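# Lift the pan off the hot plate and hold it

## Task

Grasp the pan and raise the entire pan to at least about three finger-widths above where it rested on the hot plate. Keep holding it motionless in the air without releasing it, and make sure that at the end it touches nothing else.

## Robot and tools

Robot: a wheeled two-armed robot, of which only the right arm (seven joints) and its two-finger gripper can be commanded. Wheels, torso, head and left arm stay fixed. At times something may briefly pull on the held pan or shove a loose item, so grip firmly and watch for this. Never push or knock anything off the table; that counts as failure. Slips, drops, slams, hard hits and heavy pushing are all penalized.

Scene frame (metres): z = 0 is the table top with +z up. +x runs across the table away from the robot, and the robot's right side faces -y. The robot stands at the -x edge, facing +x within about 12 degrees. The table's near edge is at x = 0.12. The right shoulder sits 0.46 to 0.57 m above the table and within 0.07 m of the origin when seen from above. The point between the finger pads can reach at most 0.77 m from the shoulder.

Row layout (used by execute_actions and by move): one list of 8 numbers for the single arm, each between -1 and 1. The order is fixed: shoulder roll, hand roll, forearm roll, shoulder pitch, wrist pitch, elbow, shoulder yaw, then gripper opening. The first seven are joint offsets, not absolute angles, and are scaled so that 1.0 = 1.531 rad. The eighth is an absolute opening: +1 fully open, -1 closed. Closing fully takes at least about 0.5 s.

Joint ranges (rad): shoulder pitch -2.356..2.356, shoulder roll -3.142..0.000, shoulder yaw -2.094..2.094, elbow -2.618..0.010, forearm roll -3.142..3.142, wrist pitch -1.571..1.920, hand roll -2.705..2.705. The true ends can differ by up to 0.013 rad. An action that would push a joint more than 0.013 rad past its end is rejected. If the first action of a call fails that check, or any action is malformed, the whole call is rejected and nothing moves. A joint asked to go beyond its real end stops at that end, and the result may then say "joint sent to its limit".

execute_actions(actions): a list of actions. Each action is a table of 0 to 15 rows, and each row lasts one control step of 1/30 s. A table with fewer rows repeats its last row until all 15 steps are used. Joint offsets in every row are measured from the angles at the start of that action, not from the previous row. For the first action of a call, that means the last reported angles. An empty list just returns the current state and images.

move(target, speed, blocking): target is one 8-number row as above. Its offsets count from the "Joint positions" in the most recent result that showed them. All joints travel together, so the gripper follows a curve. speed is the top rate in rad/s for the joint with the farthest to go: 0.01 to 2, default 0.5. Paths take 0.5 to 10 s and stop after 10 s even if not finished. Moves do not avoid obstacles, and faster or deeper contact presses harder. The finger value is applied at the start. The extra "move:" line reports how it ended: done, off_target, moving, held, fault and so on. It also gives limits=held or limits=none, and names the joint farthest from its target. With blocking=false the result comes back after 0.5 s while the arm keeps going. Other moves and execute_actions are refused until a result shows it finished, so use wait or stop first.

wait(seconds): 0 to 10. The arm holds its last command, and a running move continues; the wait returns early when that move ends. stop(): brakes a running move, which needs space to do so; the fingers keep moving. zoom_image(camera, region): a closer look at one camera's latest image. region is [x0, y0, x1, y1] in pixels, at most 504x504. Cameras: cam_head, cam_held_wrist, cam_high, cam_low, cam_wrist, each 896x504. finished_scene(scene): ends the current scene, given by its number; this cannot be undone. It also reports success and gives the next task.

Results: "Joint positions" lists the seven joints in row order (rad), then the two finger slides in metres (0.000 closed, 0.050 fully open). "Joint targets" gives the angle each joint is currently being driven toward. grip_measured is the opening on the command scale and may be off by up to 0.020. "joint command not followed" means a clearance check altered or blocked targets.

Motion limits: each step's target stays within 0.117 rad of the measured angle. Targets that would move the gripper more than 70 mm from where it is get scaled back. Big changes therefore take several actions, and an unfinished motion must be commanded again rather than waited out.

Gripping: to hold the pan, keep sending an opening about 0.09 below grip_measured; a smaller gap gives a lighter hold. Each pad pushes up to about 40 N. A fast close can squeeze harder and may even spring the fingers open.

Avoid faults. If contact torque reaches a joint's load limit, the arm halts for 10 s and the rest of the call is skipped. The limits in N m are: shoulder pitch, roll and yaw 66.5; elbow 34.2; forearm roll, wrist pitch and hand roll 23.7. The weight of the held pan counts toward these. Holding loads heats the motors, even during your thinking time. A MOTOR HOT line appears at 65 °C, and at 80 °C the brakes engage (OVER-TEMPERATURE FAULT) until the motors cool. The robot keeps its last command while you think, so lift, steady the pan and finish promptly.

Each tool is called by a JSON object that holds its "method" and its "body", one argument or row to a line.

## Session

{"method": "execute_actions", "body": {
  "actions": []
}}

Scene clock: 0.00 s.
grip_measured=+0.98
Joint names: [shoulder roll, hand roll, forearm roll, shoulder pitch, wrist pitch, elbow, shoulder yaw]
Joint positions: [-1.224 -0.356  1.447 -0.969 -0.647 -2.019  0.675  0.05   0.05 ]
Joint targets: [-1.224 -0.356 1.447 -0.969 -0.647 -2.019 0.675 0.050 0.050]

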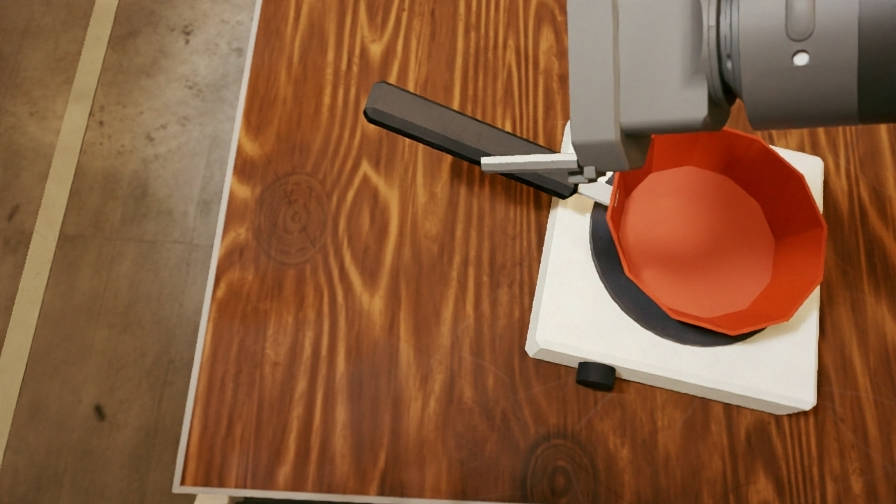

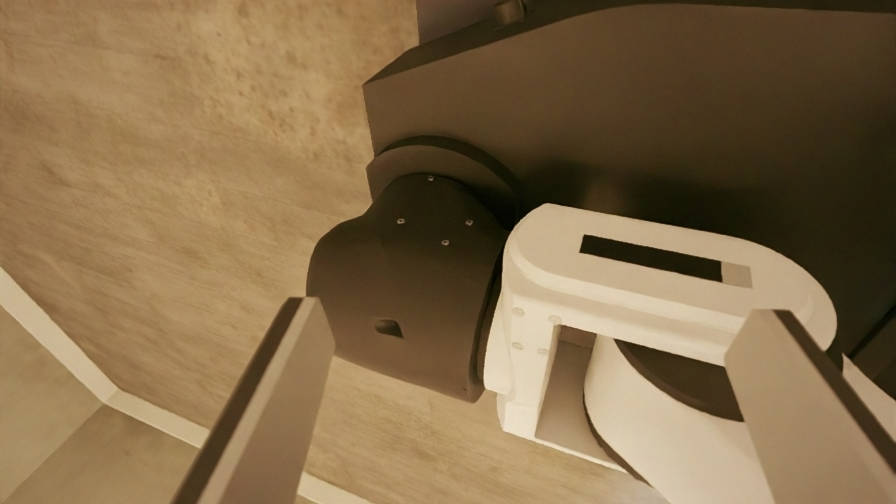

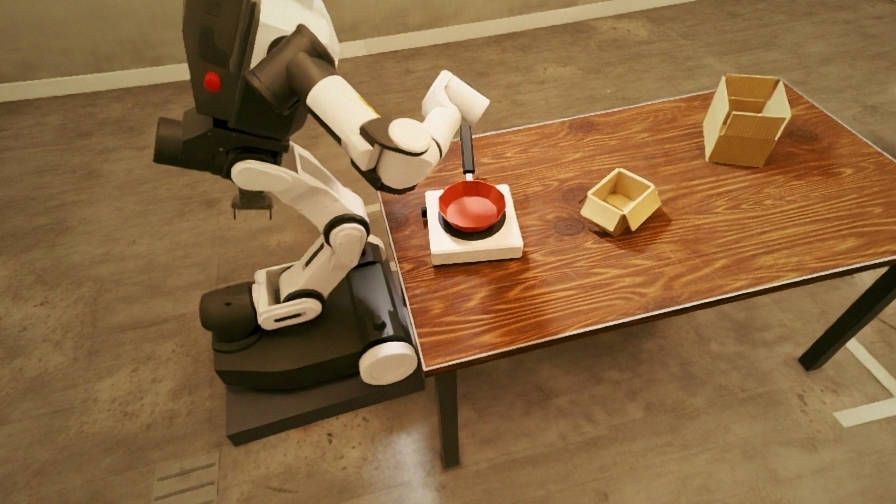

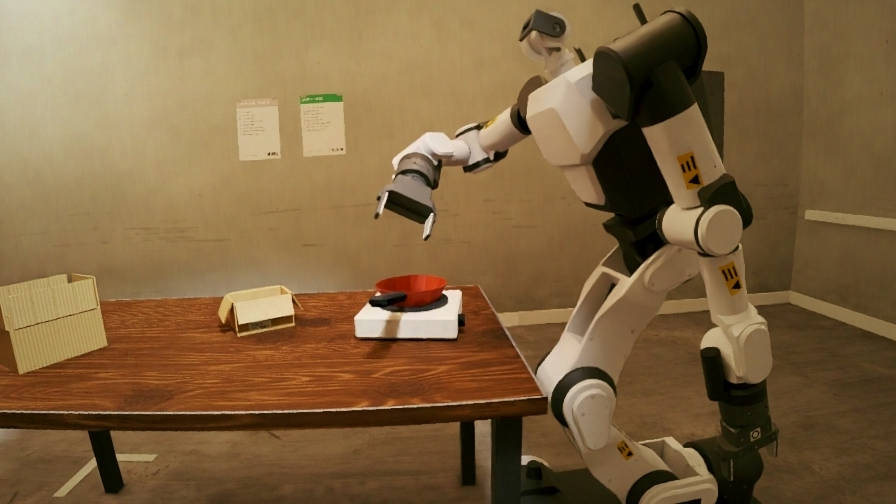

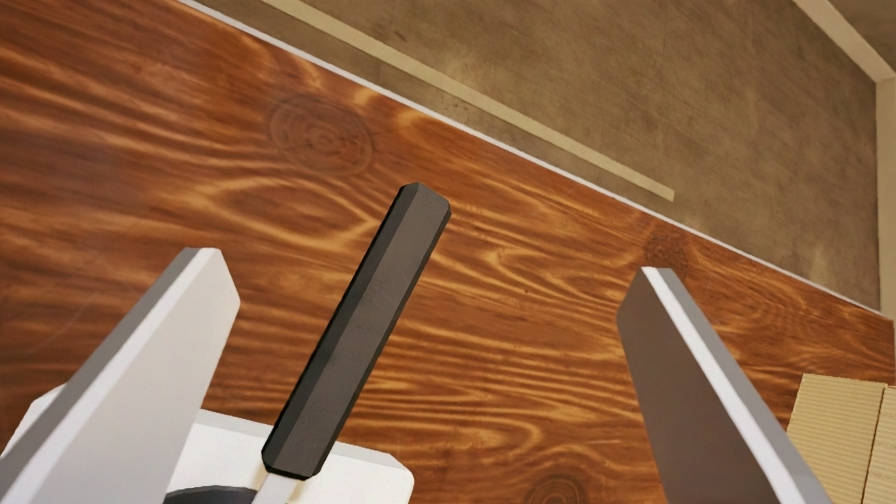

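{"method": "zoom_image", "body": {
  "camera": "cam_high",
  "region": [410, 110, 540, 280]
}}

{"method": "zoom_image", "body": {
  "camera": "cam_low",
  "region": [340, 260, 480, 350]
}}

{"method": "zoom_image", "body": {
  "camera": "cam_head",
  "region": [340, 60, 660, 260]
}}

Region (410, 110, 540, 280) of cam_high's 896x504 image, scaled by 2.965, with more detail than that image has; it fills the left 385 columns of this view, and the rest is white.

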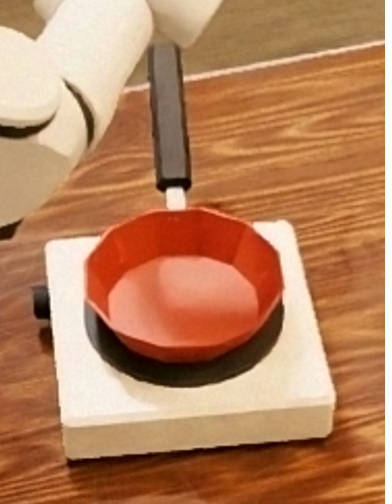

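Region (340, 260, 480, 350) of cam_low's 896x504 image, scaled by 3.600, with more detail than that image has; it fills the top 324 rows of this view, and the rest is white.

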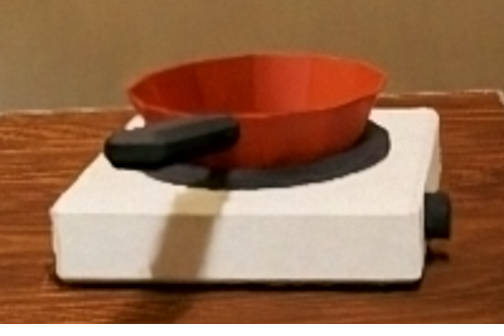

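Region (340, 60, 660, 260) of cam_head's 896x504 image, scaled by 1.575, with more detail than that image has; it fills the top 315 rows of this view, and the rest is white.

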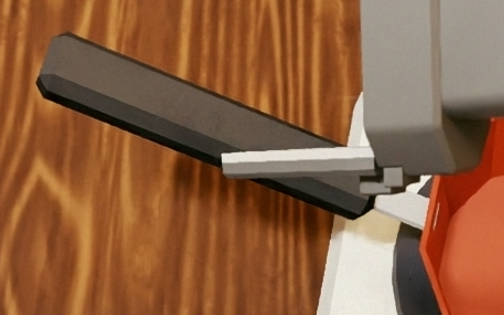

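{"method": "move", "body": {
  "target": [0.2182, -0.6884, 0.2280, -0.4135, -0.5480, 0.2880, 0.3063, 0.4],
  "speed": 0.8
}}

Scene clock: 31.70 s.
grip_measured=+0.40
Joint names: [shoulder roll, hand roll, forearm roll, shoulder pitch, wrist pitch, elbow, shoulder yaw]
Joint positions: [-0.89  -1.41   1.796 -1.601 -1.486 -1.578  1.143  0.035  0.035]
Joint targets: [-0.890 -1.410 1.796 -1.602 -1.486 -1.578 1.143 0.035 0.035]
move: done; limits=none; farthest joint: the shoulder pitch, 0.001 radians from its target (0.633 radians at the start)

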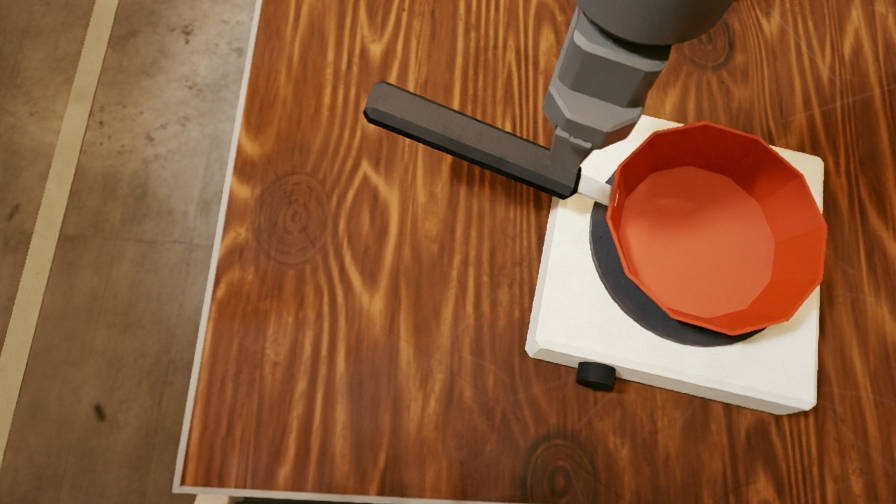

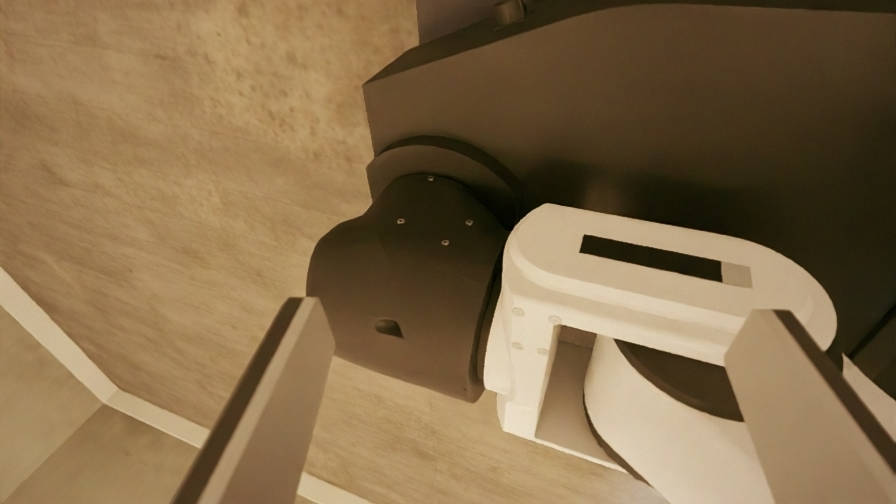

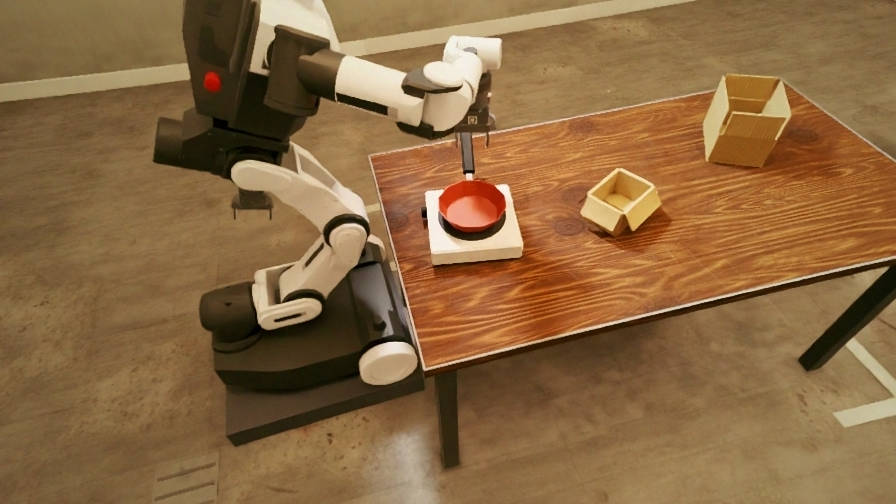

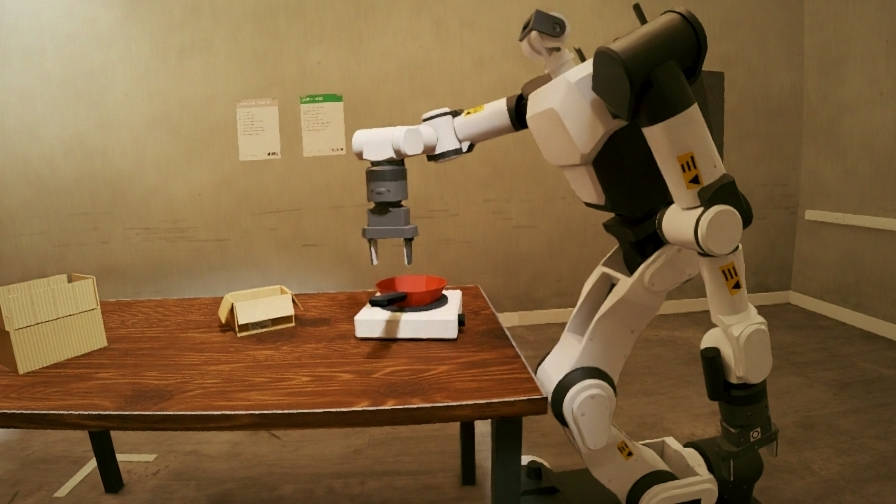

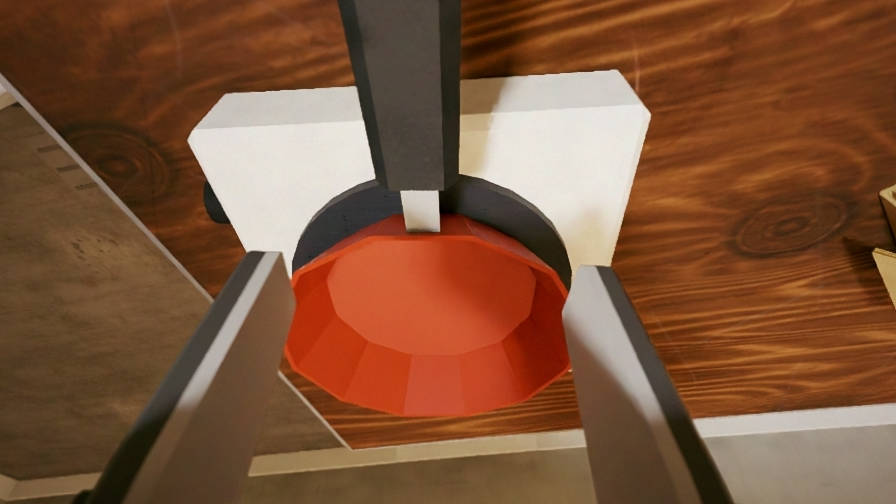

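{"method": "zoom_image", "body": {
  "camera": "cam_high",
  "region": [420, 90, 530, 220]
}}

{"method": "zoom_image", "body": {
  "camera": "cam_low",
  "region": [340, 120, 470, 320]
}}

{"method": "zoom_image", "body": {
  "camera": "cam_head",
  "region": [480, 60, 680, 230]
}}

Region (420, 90, 530, 220) of cam_high's 896x504 image, scaled by 3.877, with more detail than that image has; it fills the left 426 columns of this view, and the rest is white.

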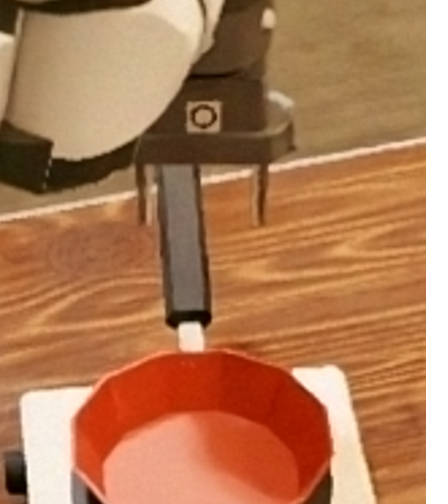

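Region (340, 120, 470, 320) of cam_low's 896x504 image, scaled by 2.520, with more detail than that image has; it fills the left 328 columns of this view, and the rest is white.

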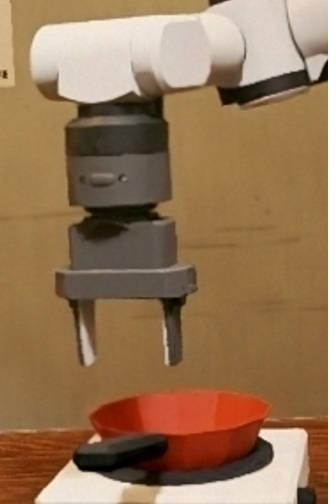

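Region (480, 60, 680, 230) of cam_head's 896x504 image, scaled by 2.520, with more detail than that image has; it fills the top 428 rows of this view, and the rest is white.

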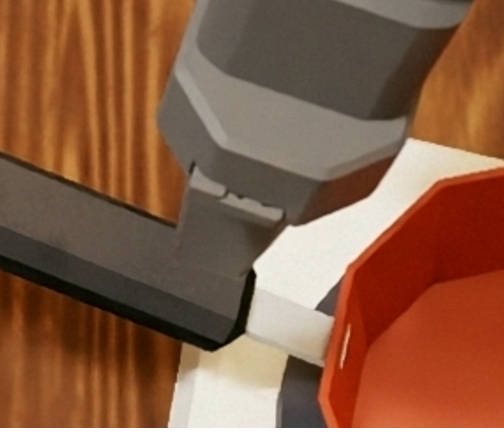

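{"method": "move", "body": {
  "target": [0.1003, 0.0889, 0.1007, 0.0993, 0.1359, 0.1317, 0.0631, 0.3],
  "speed": 0.25
}}

{"method": "zoom_image", "body": {
  "camera": "cam_low",
  "region": [350, 240, 460, 330]
}}

{"method": "zoom_image", "body": {
  "camera": "cam_head",
  "region": [440, 60, 680, 260]
}}

{"method": "zoom_image", "body": {
  "camera": "cam_high",
  "region": [420, 110, 530, 220]
}}

Scene clock: 79.10 s.
grip_measured=+0.30
Joint names: [shoulder roll, hand roll, forearm roll, shoulder pitch, wrist pitch, elbow, shoulder yaw]
Joint positions: [-0.737 -1.274  1.95  -1.449 -1.278 -1.377  1.24   0.033  0.033]
Joint targets: [-0.737 -1.274 1.950 -1.449 -1.278 -1.377 1.240 0.033 0.033]
move: done; limits=none; farthest joint: the shoulder roll, 0.001 radians from its target (0.154 radians at the start)

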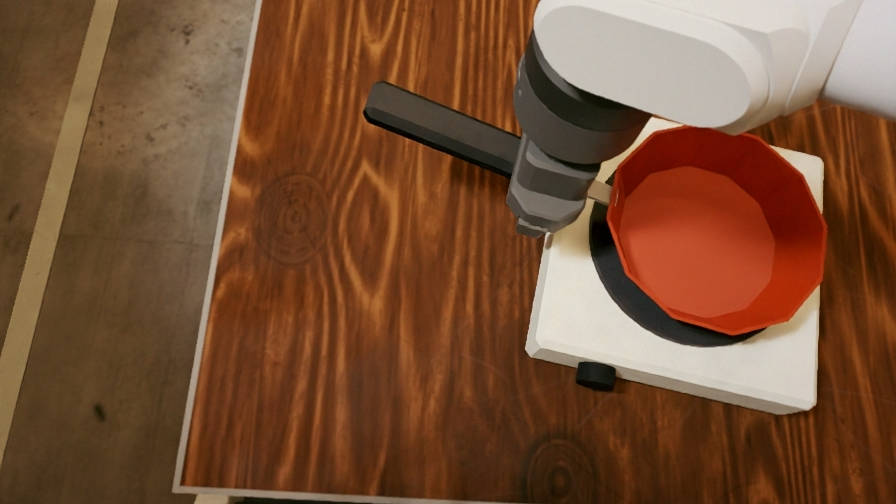

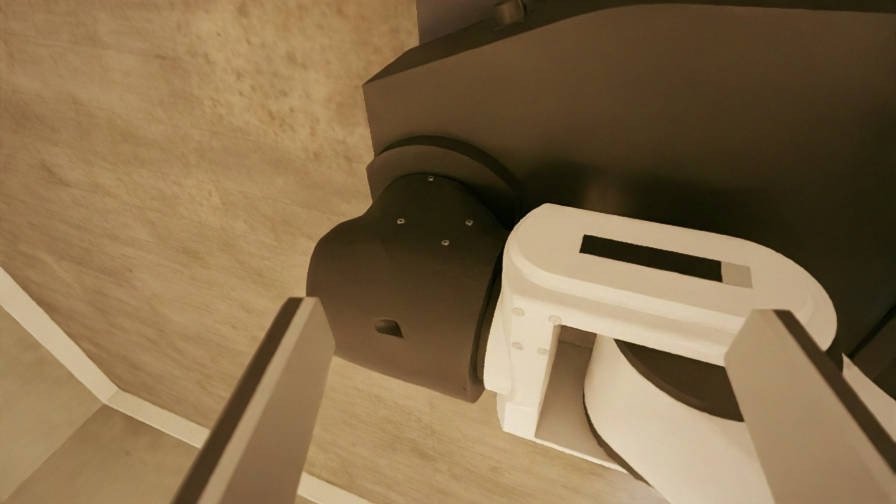

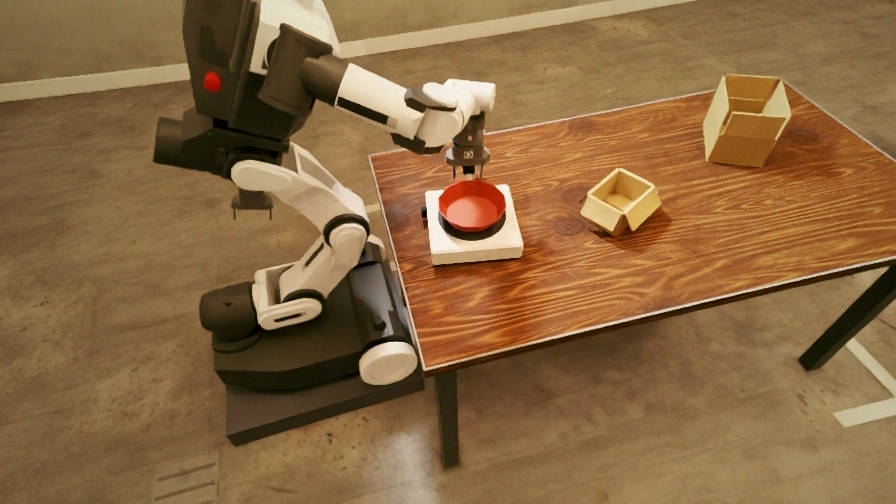

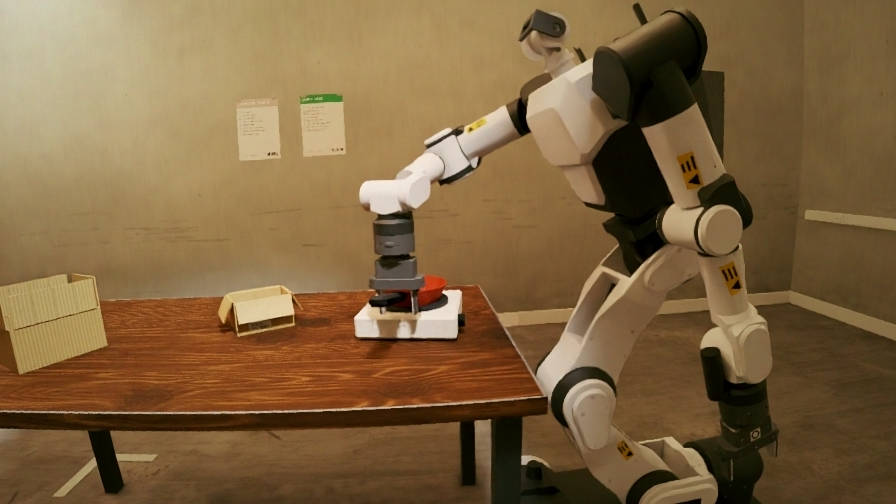

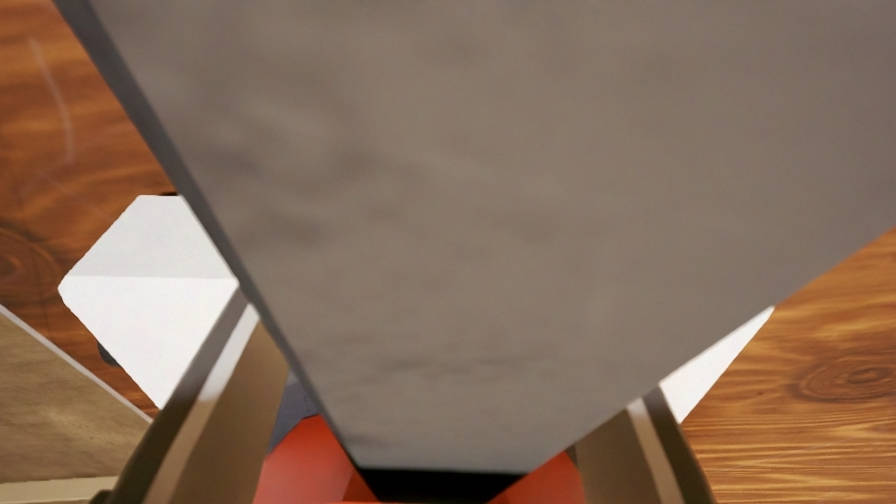

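Region (350, 240, 460, 330) of cam_low's 896x504 image, scaled by 4.582, with more detail than that image has; it fills the top 412 rows of this view, and the rest is white.

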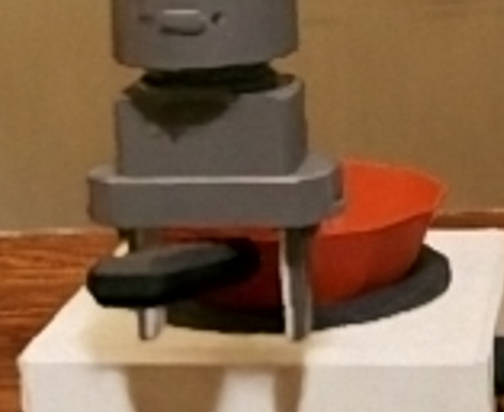

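Region (440, 60, 680, 260) of cam_head's 896x504 image, scaled by 2.100, with more detail than that image has.

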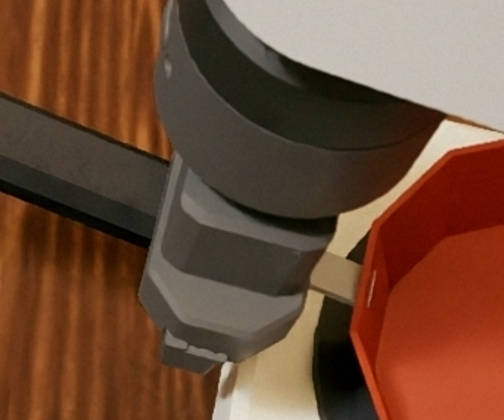

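Region (420, 110, 530, 220) of cam_high's 896x504 image, scaled by 4.582, with more detail than that image has.

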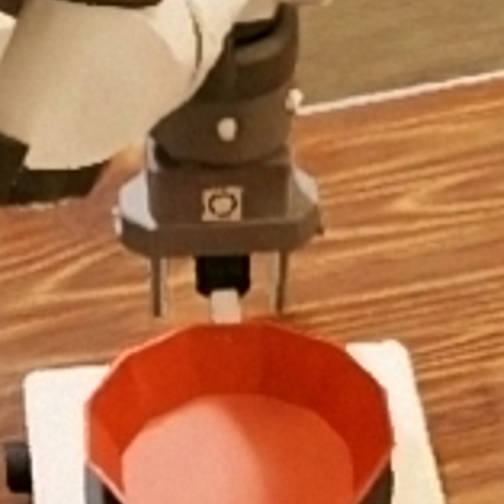

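{"method": "move", "body": {
  "target": [0.0013, 0.0107, 0.0046, 0.0091, 0.0086, 0.0112, -0.0009, -0.2],
  "speed": 0.04
}}

{"method": "zoom_image", "body": {
  "camera": "cam_low",
  "region": [350, 240, 460, 330]
}}

{"method": "zoom_image", "body": {
  "camera": "cam_high",
  "region": [420, 110, 530, 220]
}}

Scene clock: 98.80 s.
grip_measured=-0.20
Joint names: [shoulder roll, hand roll, forearm roll, shoulder pitch, wrist pitch, elbow, shoulder yaw]
Joint positions: [-0.735 -1.258  1.957 -1.436 -1.265 -1.36   1.239  0.02   0.02 ]
Joint targets: [-0.735 -1.257 1.957 -1.436 -1.265 -1.360 1.238 0.020 0.020]
move: done; limits=none; farthest joint: the shoulder pitch, 0.001 radians from its target (0.014 radians at the start)

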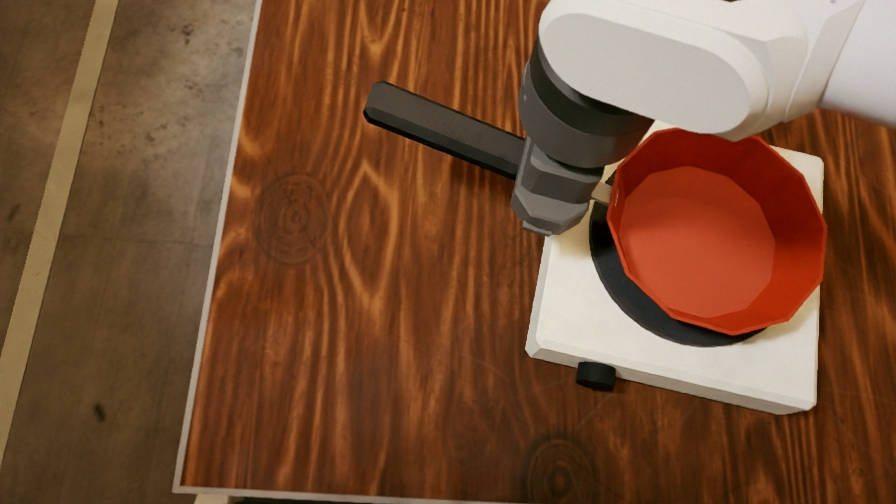

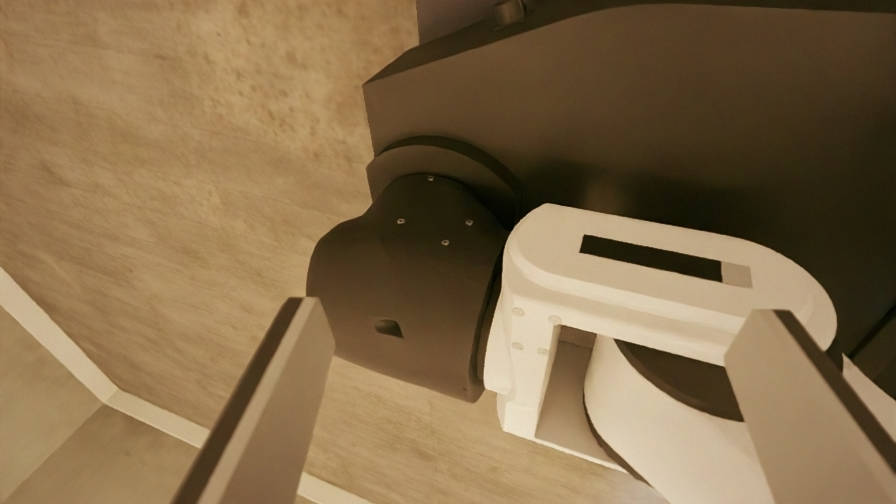

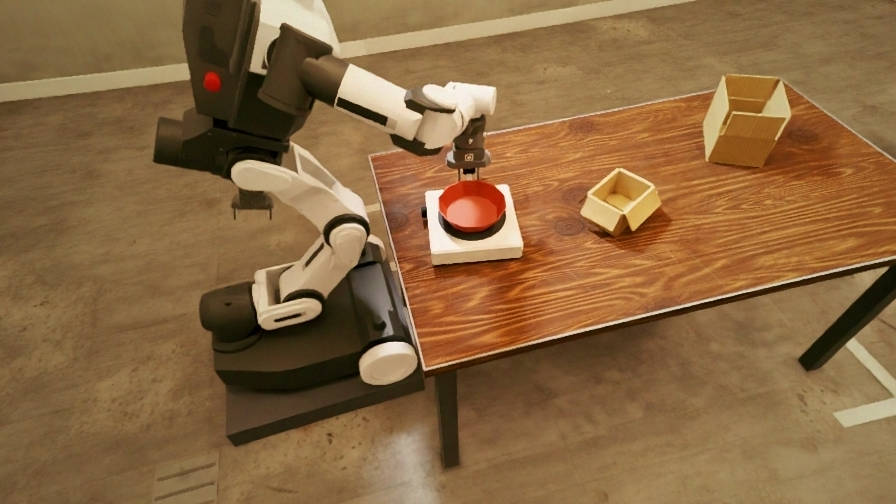

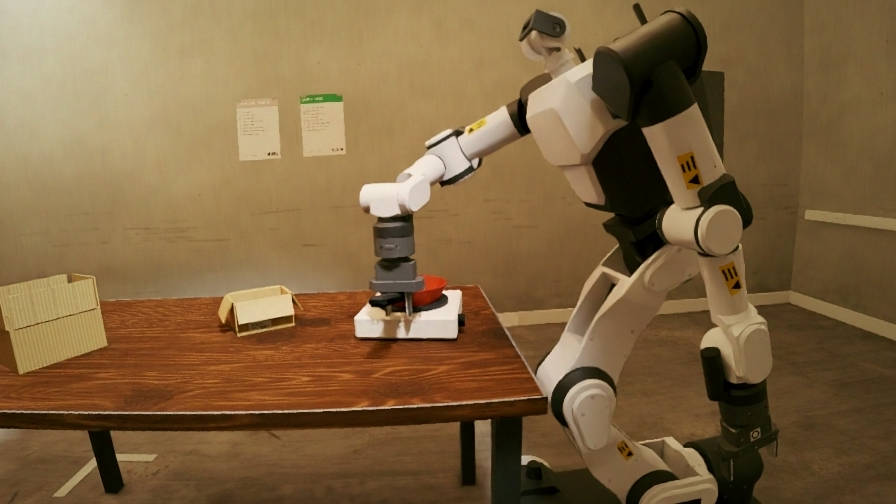

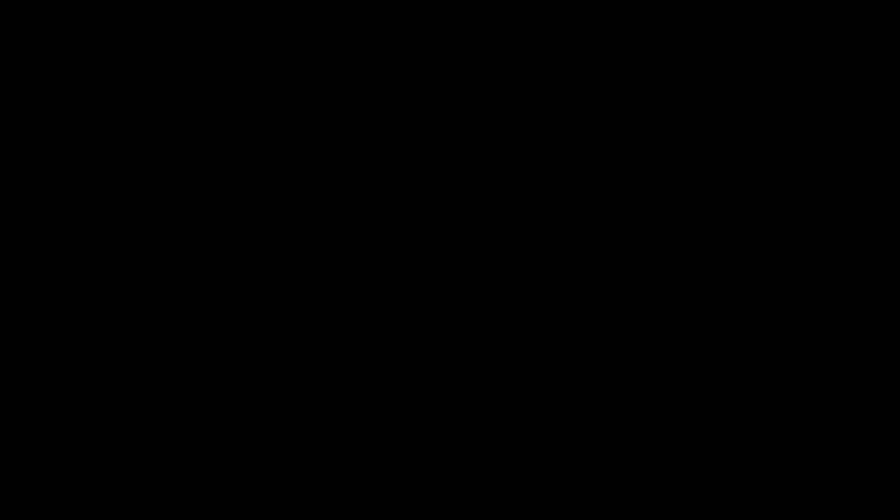

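Region (350, 240, 460, 330) of cam_low's 896x504 image, scaled by 4.582, with more detail than that image has; it fills the top 412 rows of this view, and the rest is white.

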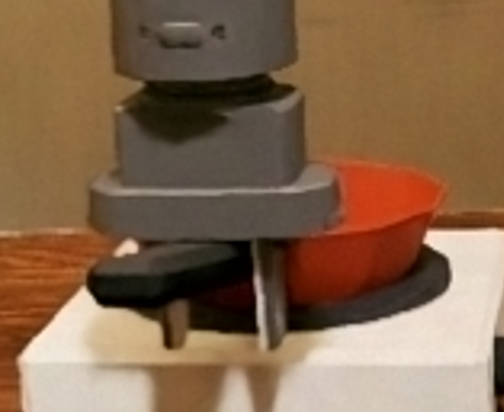

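Region (420, 110, 530, 220) of cam_high's 896x504 image, scaled by 4.582, with more detail than that image has.

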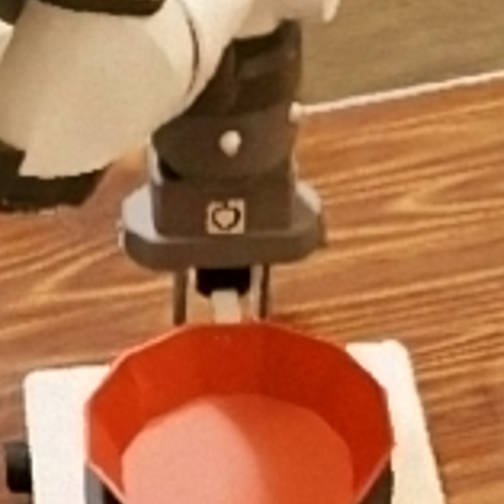

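{"method": "execute_actions", "body": {
  "actions": [
    [[0.0006,0.0004,0.0004,0.0004,0.0008,0.0011,0.0003,-0.22],[0.0012,0.0009,0.0009,0.0009,0.0015,0.0021,0.0007,-0.24],[0.0018,0.0013,0.0013,0.0013,0.0023,0.0032,0.001,-0.26],[0.0024,0.0017,0.0017,0.0017,0.0031,0.0043,0.0013,-0.27],[0.003,0.0022,0.0022,0.0022,0.0038,0.0053,0.0017,-0.28],[0.0036,0.0026,0.0026,0.0026,0.0046,0.0064,0.002,-0.29],[0.0036,0.0026,0.0026,0.0026,0.0046,0.0064,0.002,-0.30],[0.0036,0.0026,0.0026,0.0026,0.0046,0.0064,0.002,-0.31],[0.0036,0.0026,0.0026,0.0026,0.0046,0.0064,0.002,-0.33],[0.0036,0.0026,0.0026,0.0026,0.0046,0.0064,0.002,-0.36],[0.0036,0.0026,0.0026,0.0026,0.0046,0.0064,0.002,-0.40],[0.0036,0.0026,0.0026,0.0026,0.0046,0.0064,0.002,-0.44],[0.0036,0.0026,0.0026,0.0026,0.0046,0.0064,0.002,-0.48],[0.0036,0.0026,0.0026,0.0026,0.0046,0.0064,0.002,-0.52],[0.0036,0.0026,0.0026,0.0026,0.0046,0.0064,0.002,-0.56]]
  ]
}}

{"method": "zoom_image", "body": {
  "camera": "cam_low",
  "region": [350, 240, 460, 330]
}}

Scene clock: 109.80 s.
grip_measured=-0.35
Joint names: [shoulder roll, hand roll, forearm roll, shoulder pitch, wrist pitch, elbow, shoulder yaw]
Joint positions: [-0.73  -1.254  1.961 -1.433 -1.258 -1.35   1.241  0.016  0.016]
Joint targets: [-0.730 -1.254 1.961 -1.432 -1.258 -1.350 1.242 0.011 0.011]

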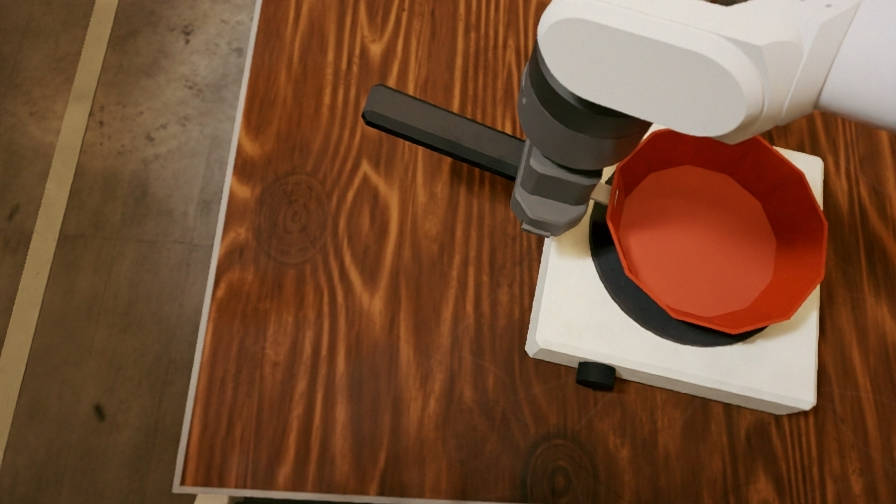

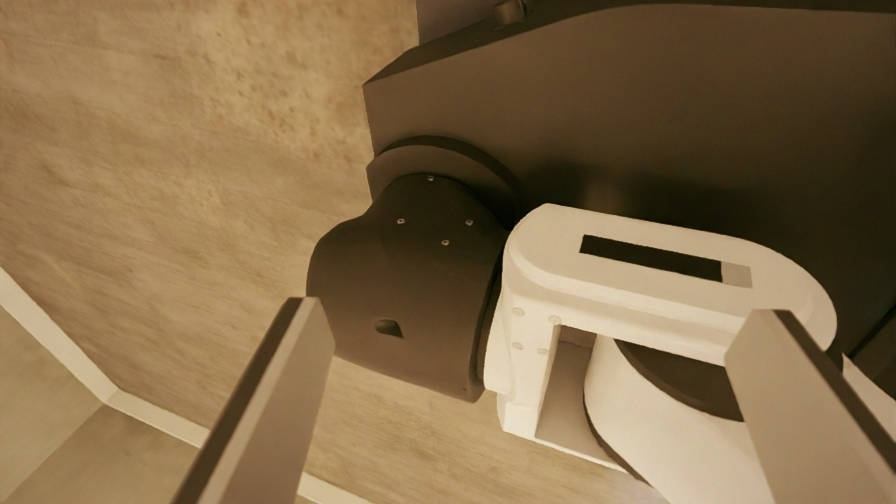

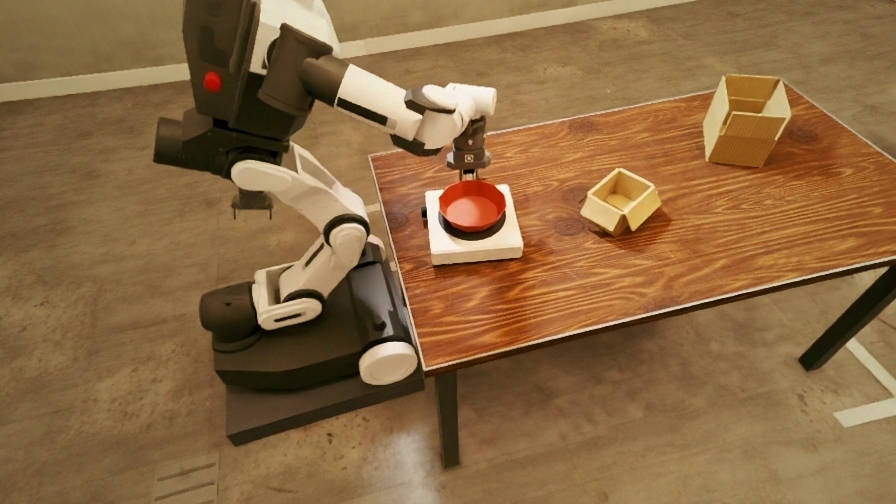

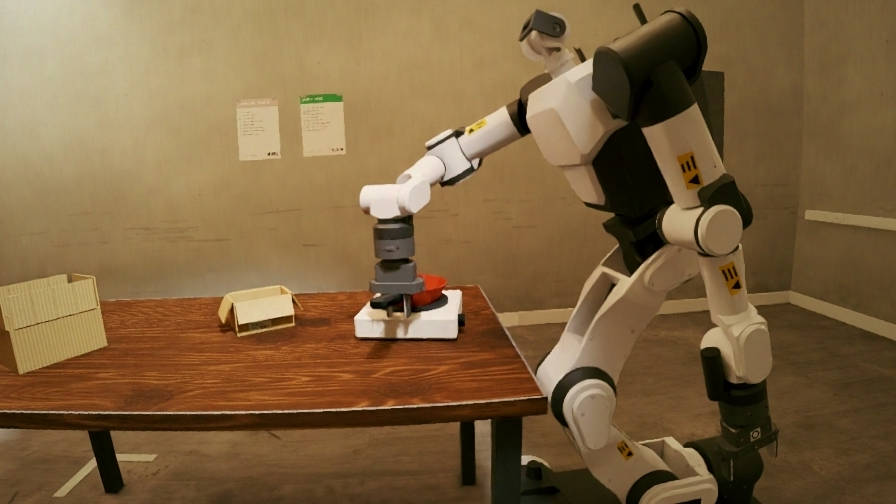

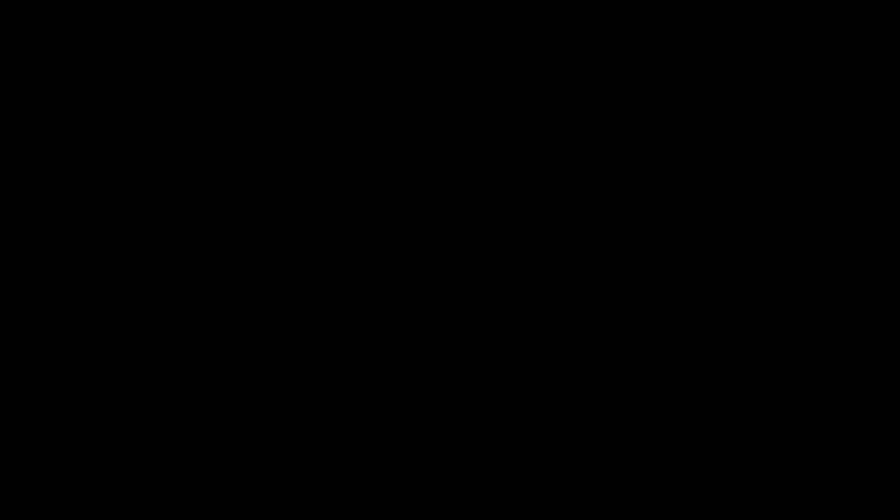

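Region (350, 240, 460, 330) of cam_low's 896x504 image, scaled by 4.582, with more detail than that image has; it fills the top 412 rows of this view, and the rest is white.

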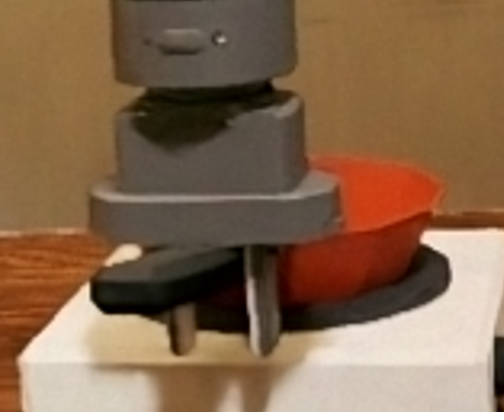

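{"method": "move", "body": {
  "target": [-0.0912, -0.0431, -0.0956, -0.0974, -0.1314, -0.1345, -0.0561, -0.56],
  "speed": 0.13
}}

{"method": "zoom_image", "body": {
  "camera": "cam_low",
  "region": [340, 190, 480, 330]
}}

Scene clock: 114.73 s.
grip_measured=-0.35
Joint names: [shoulder roll, hand roll, forearm roll, shoulder pitch, wrist pitch, elbow, shoulder yaw]
Joint positions: [-0.869 -1.32   1.815 -1.581 -1.459 -1.556  1.156  0.016  0.016]
Joint targets: [-0.870 -1.320 1.815 -1.582 -1.459 -1.556 1.155 0.011 0.011]
move: done; limits=none; farthest joint: the shoulder pitch, 0.001 radians from its target (0.149 radians at the start)

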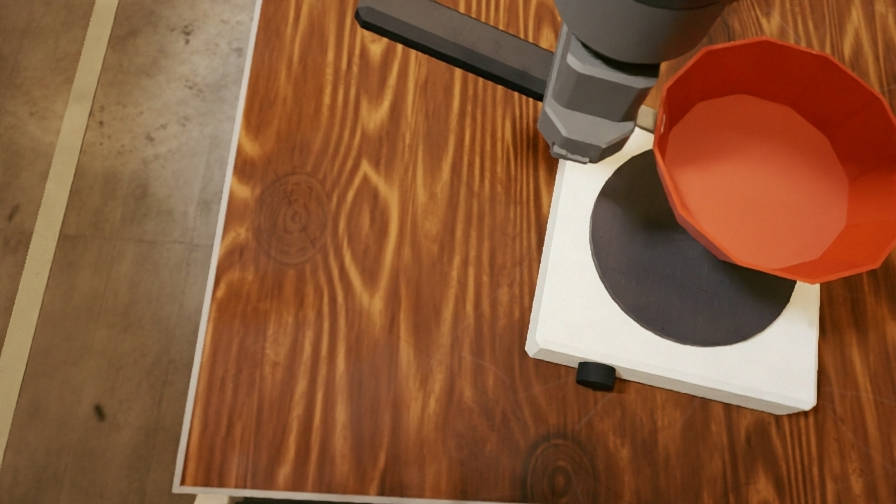

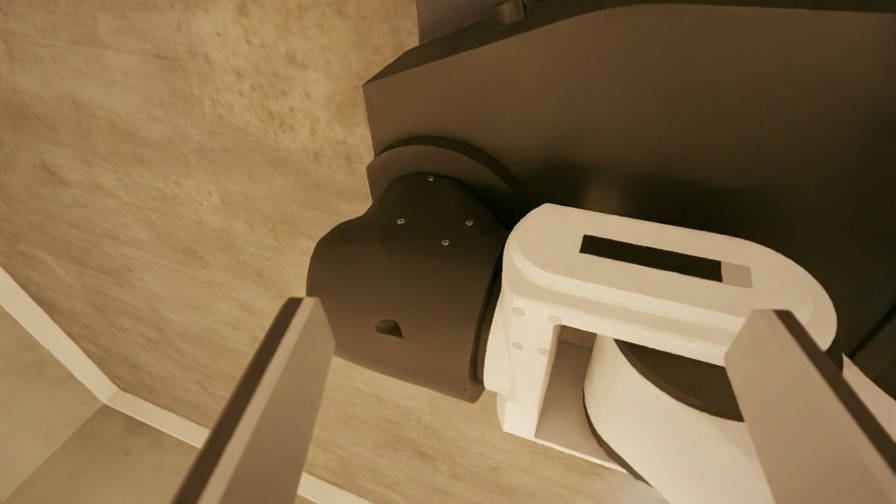

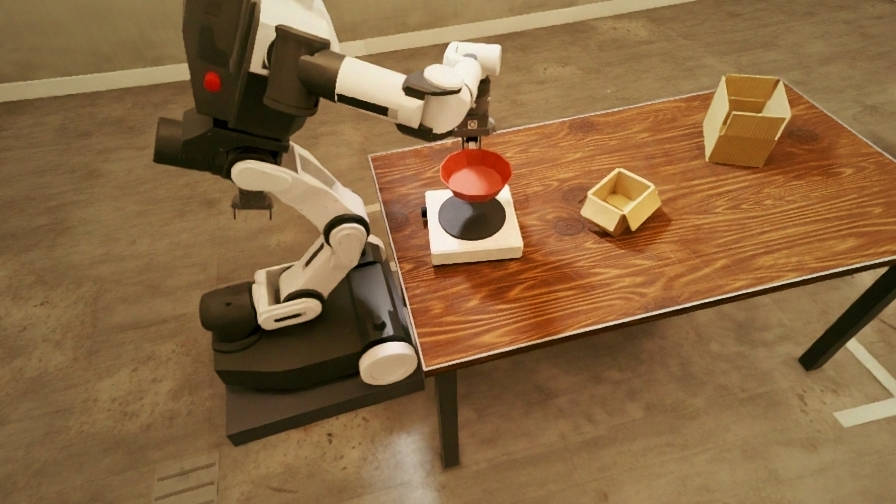

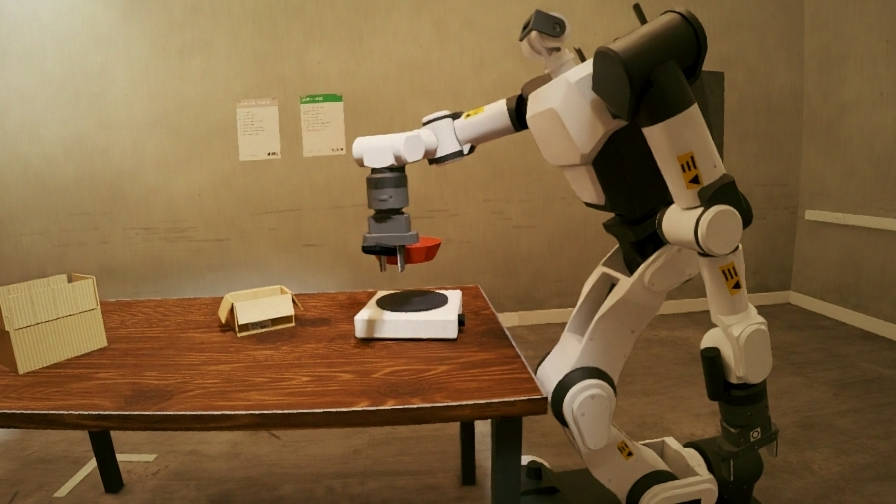

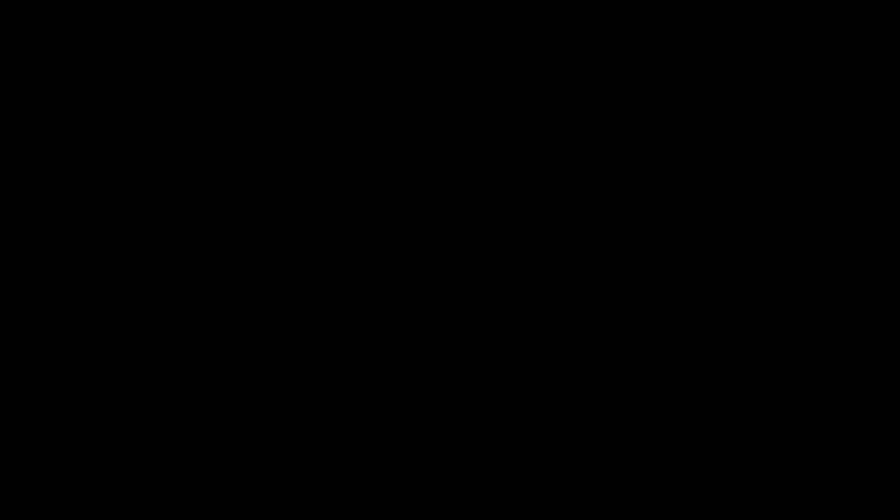

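Region (340, 190, 480, 330) of cam_low's 896x504 image, scaled by 3.600, with more detail than that image has.

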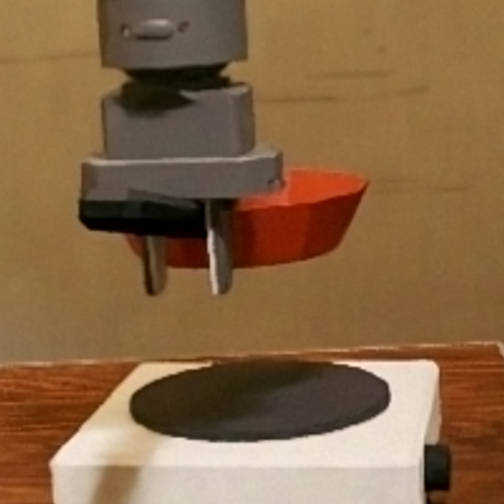

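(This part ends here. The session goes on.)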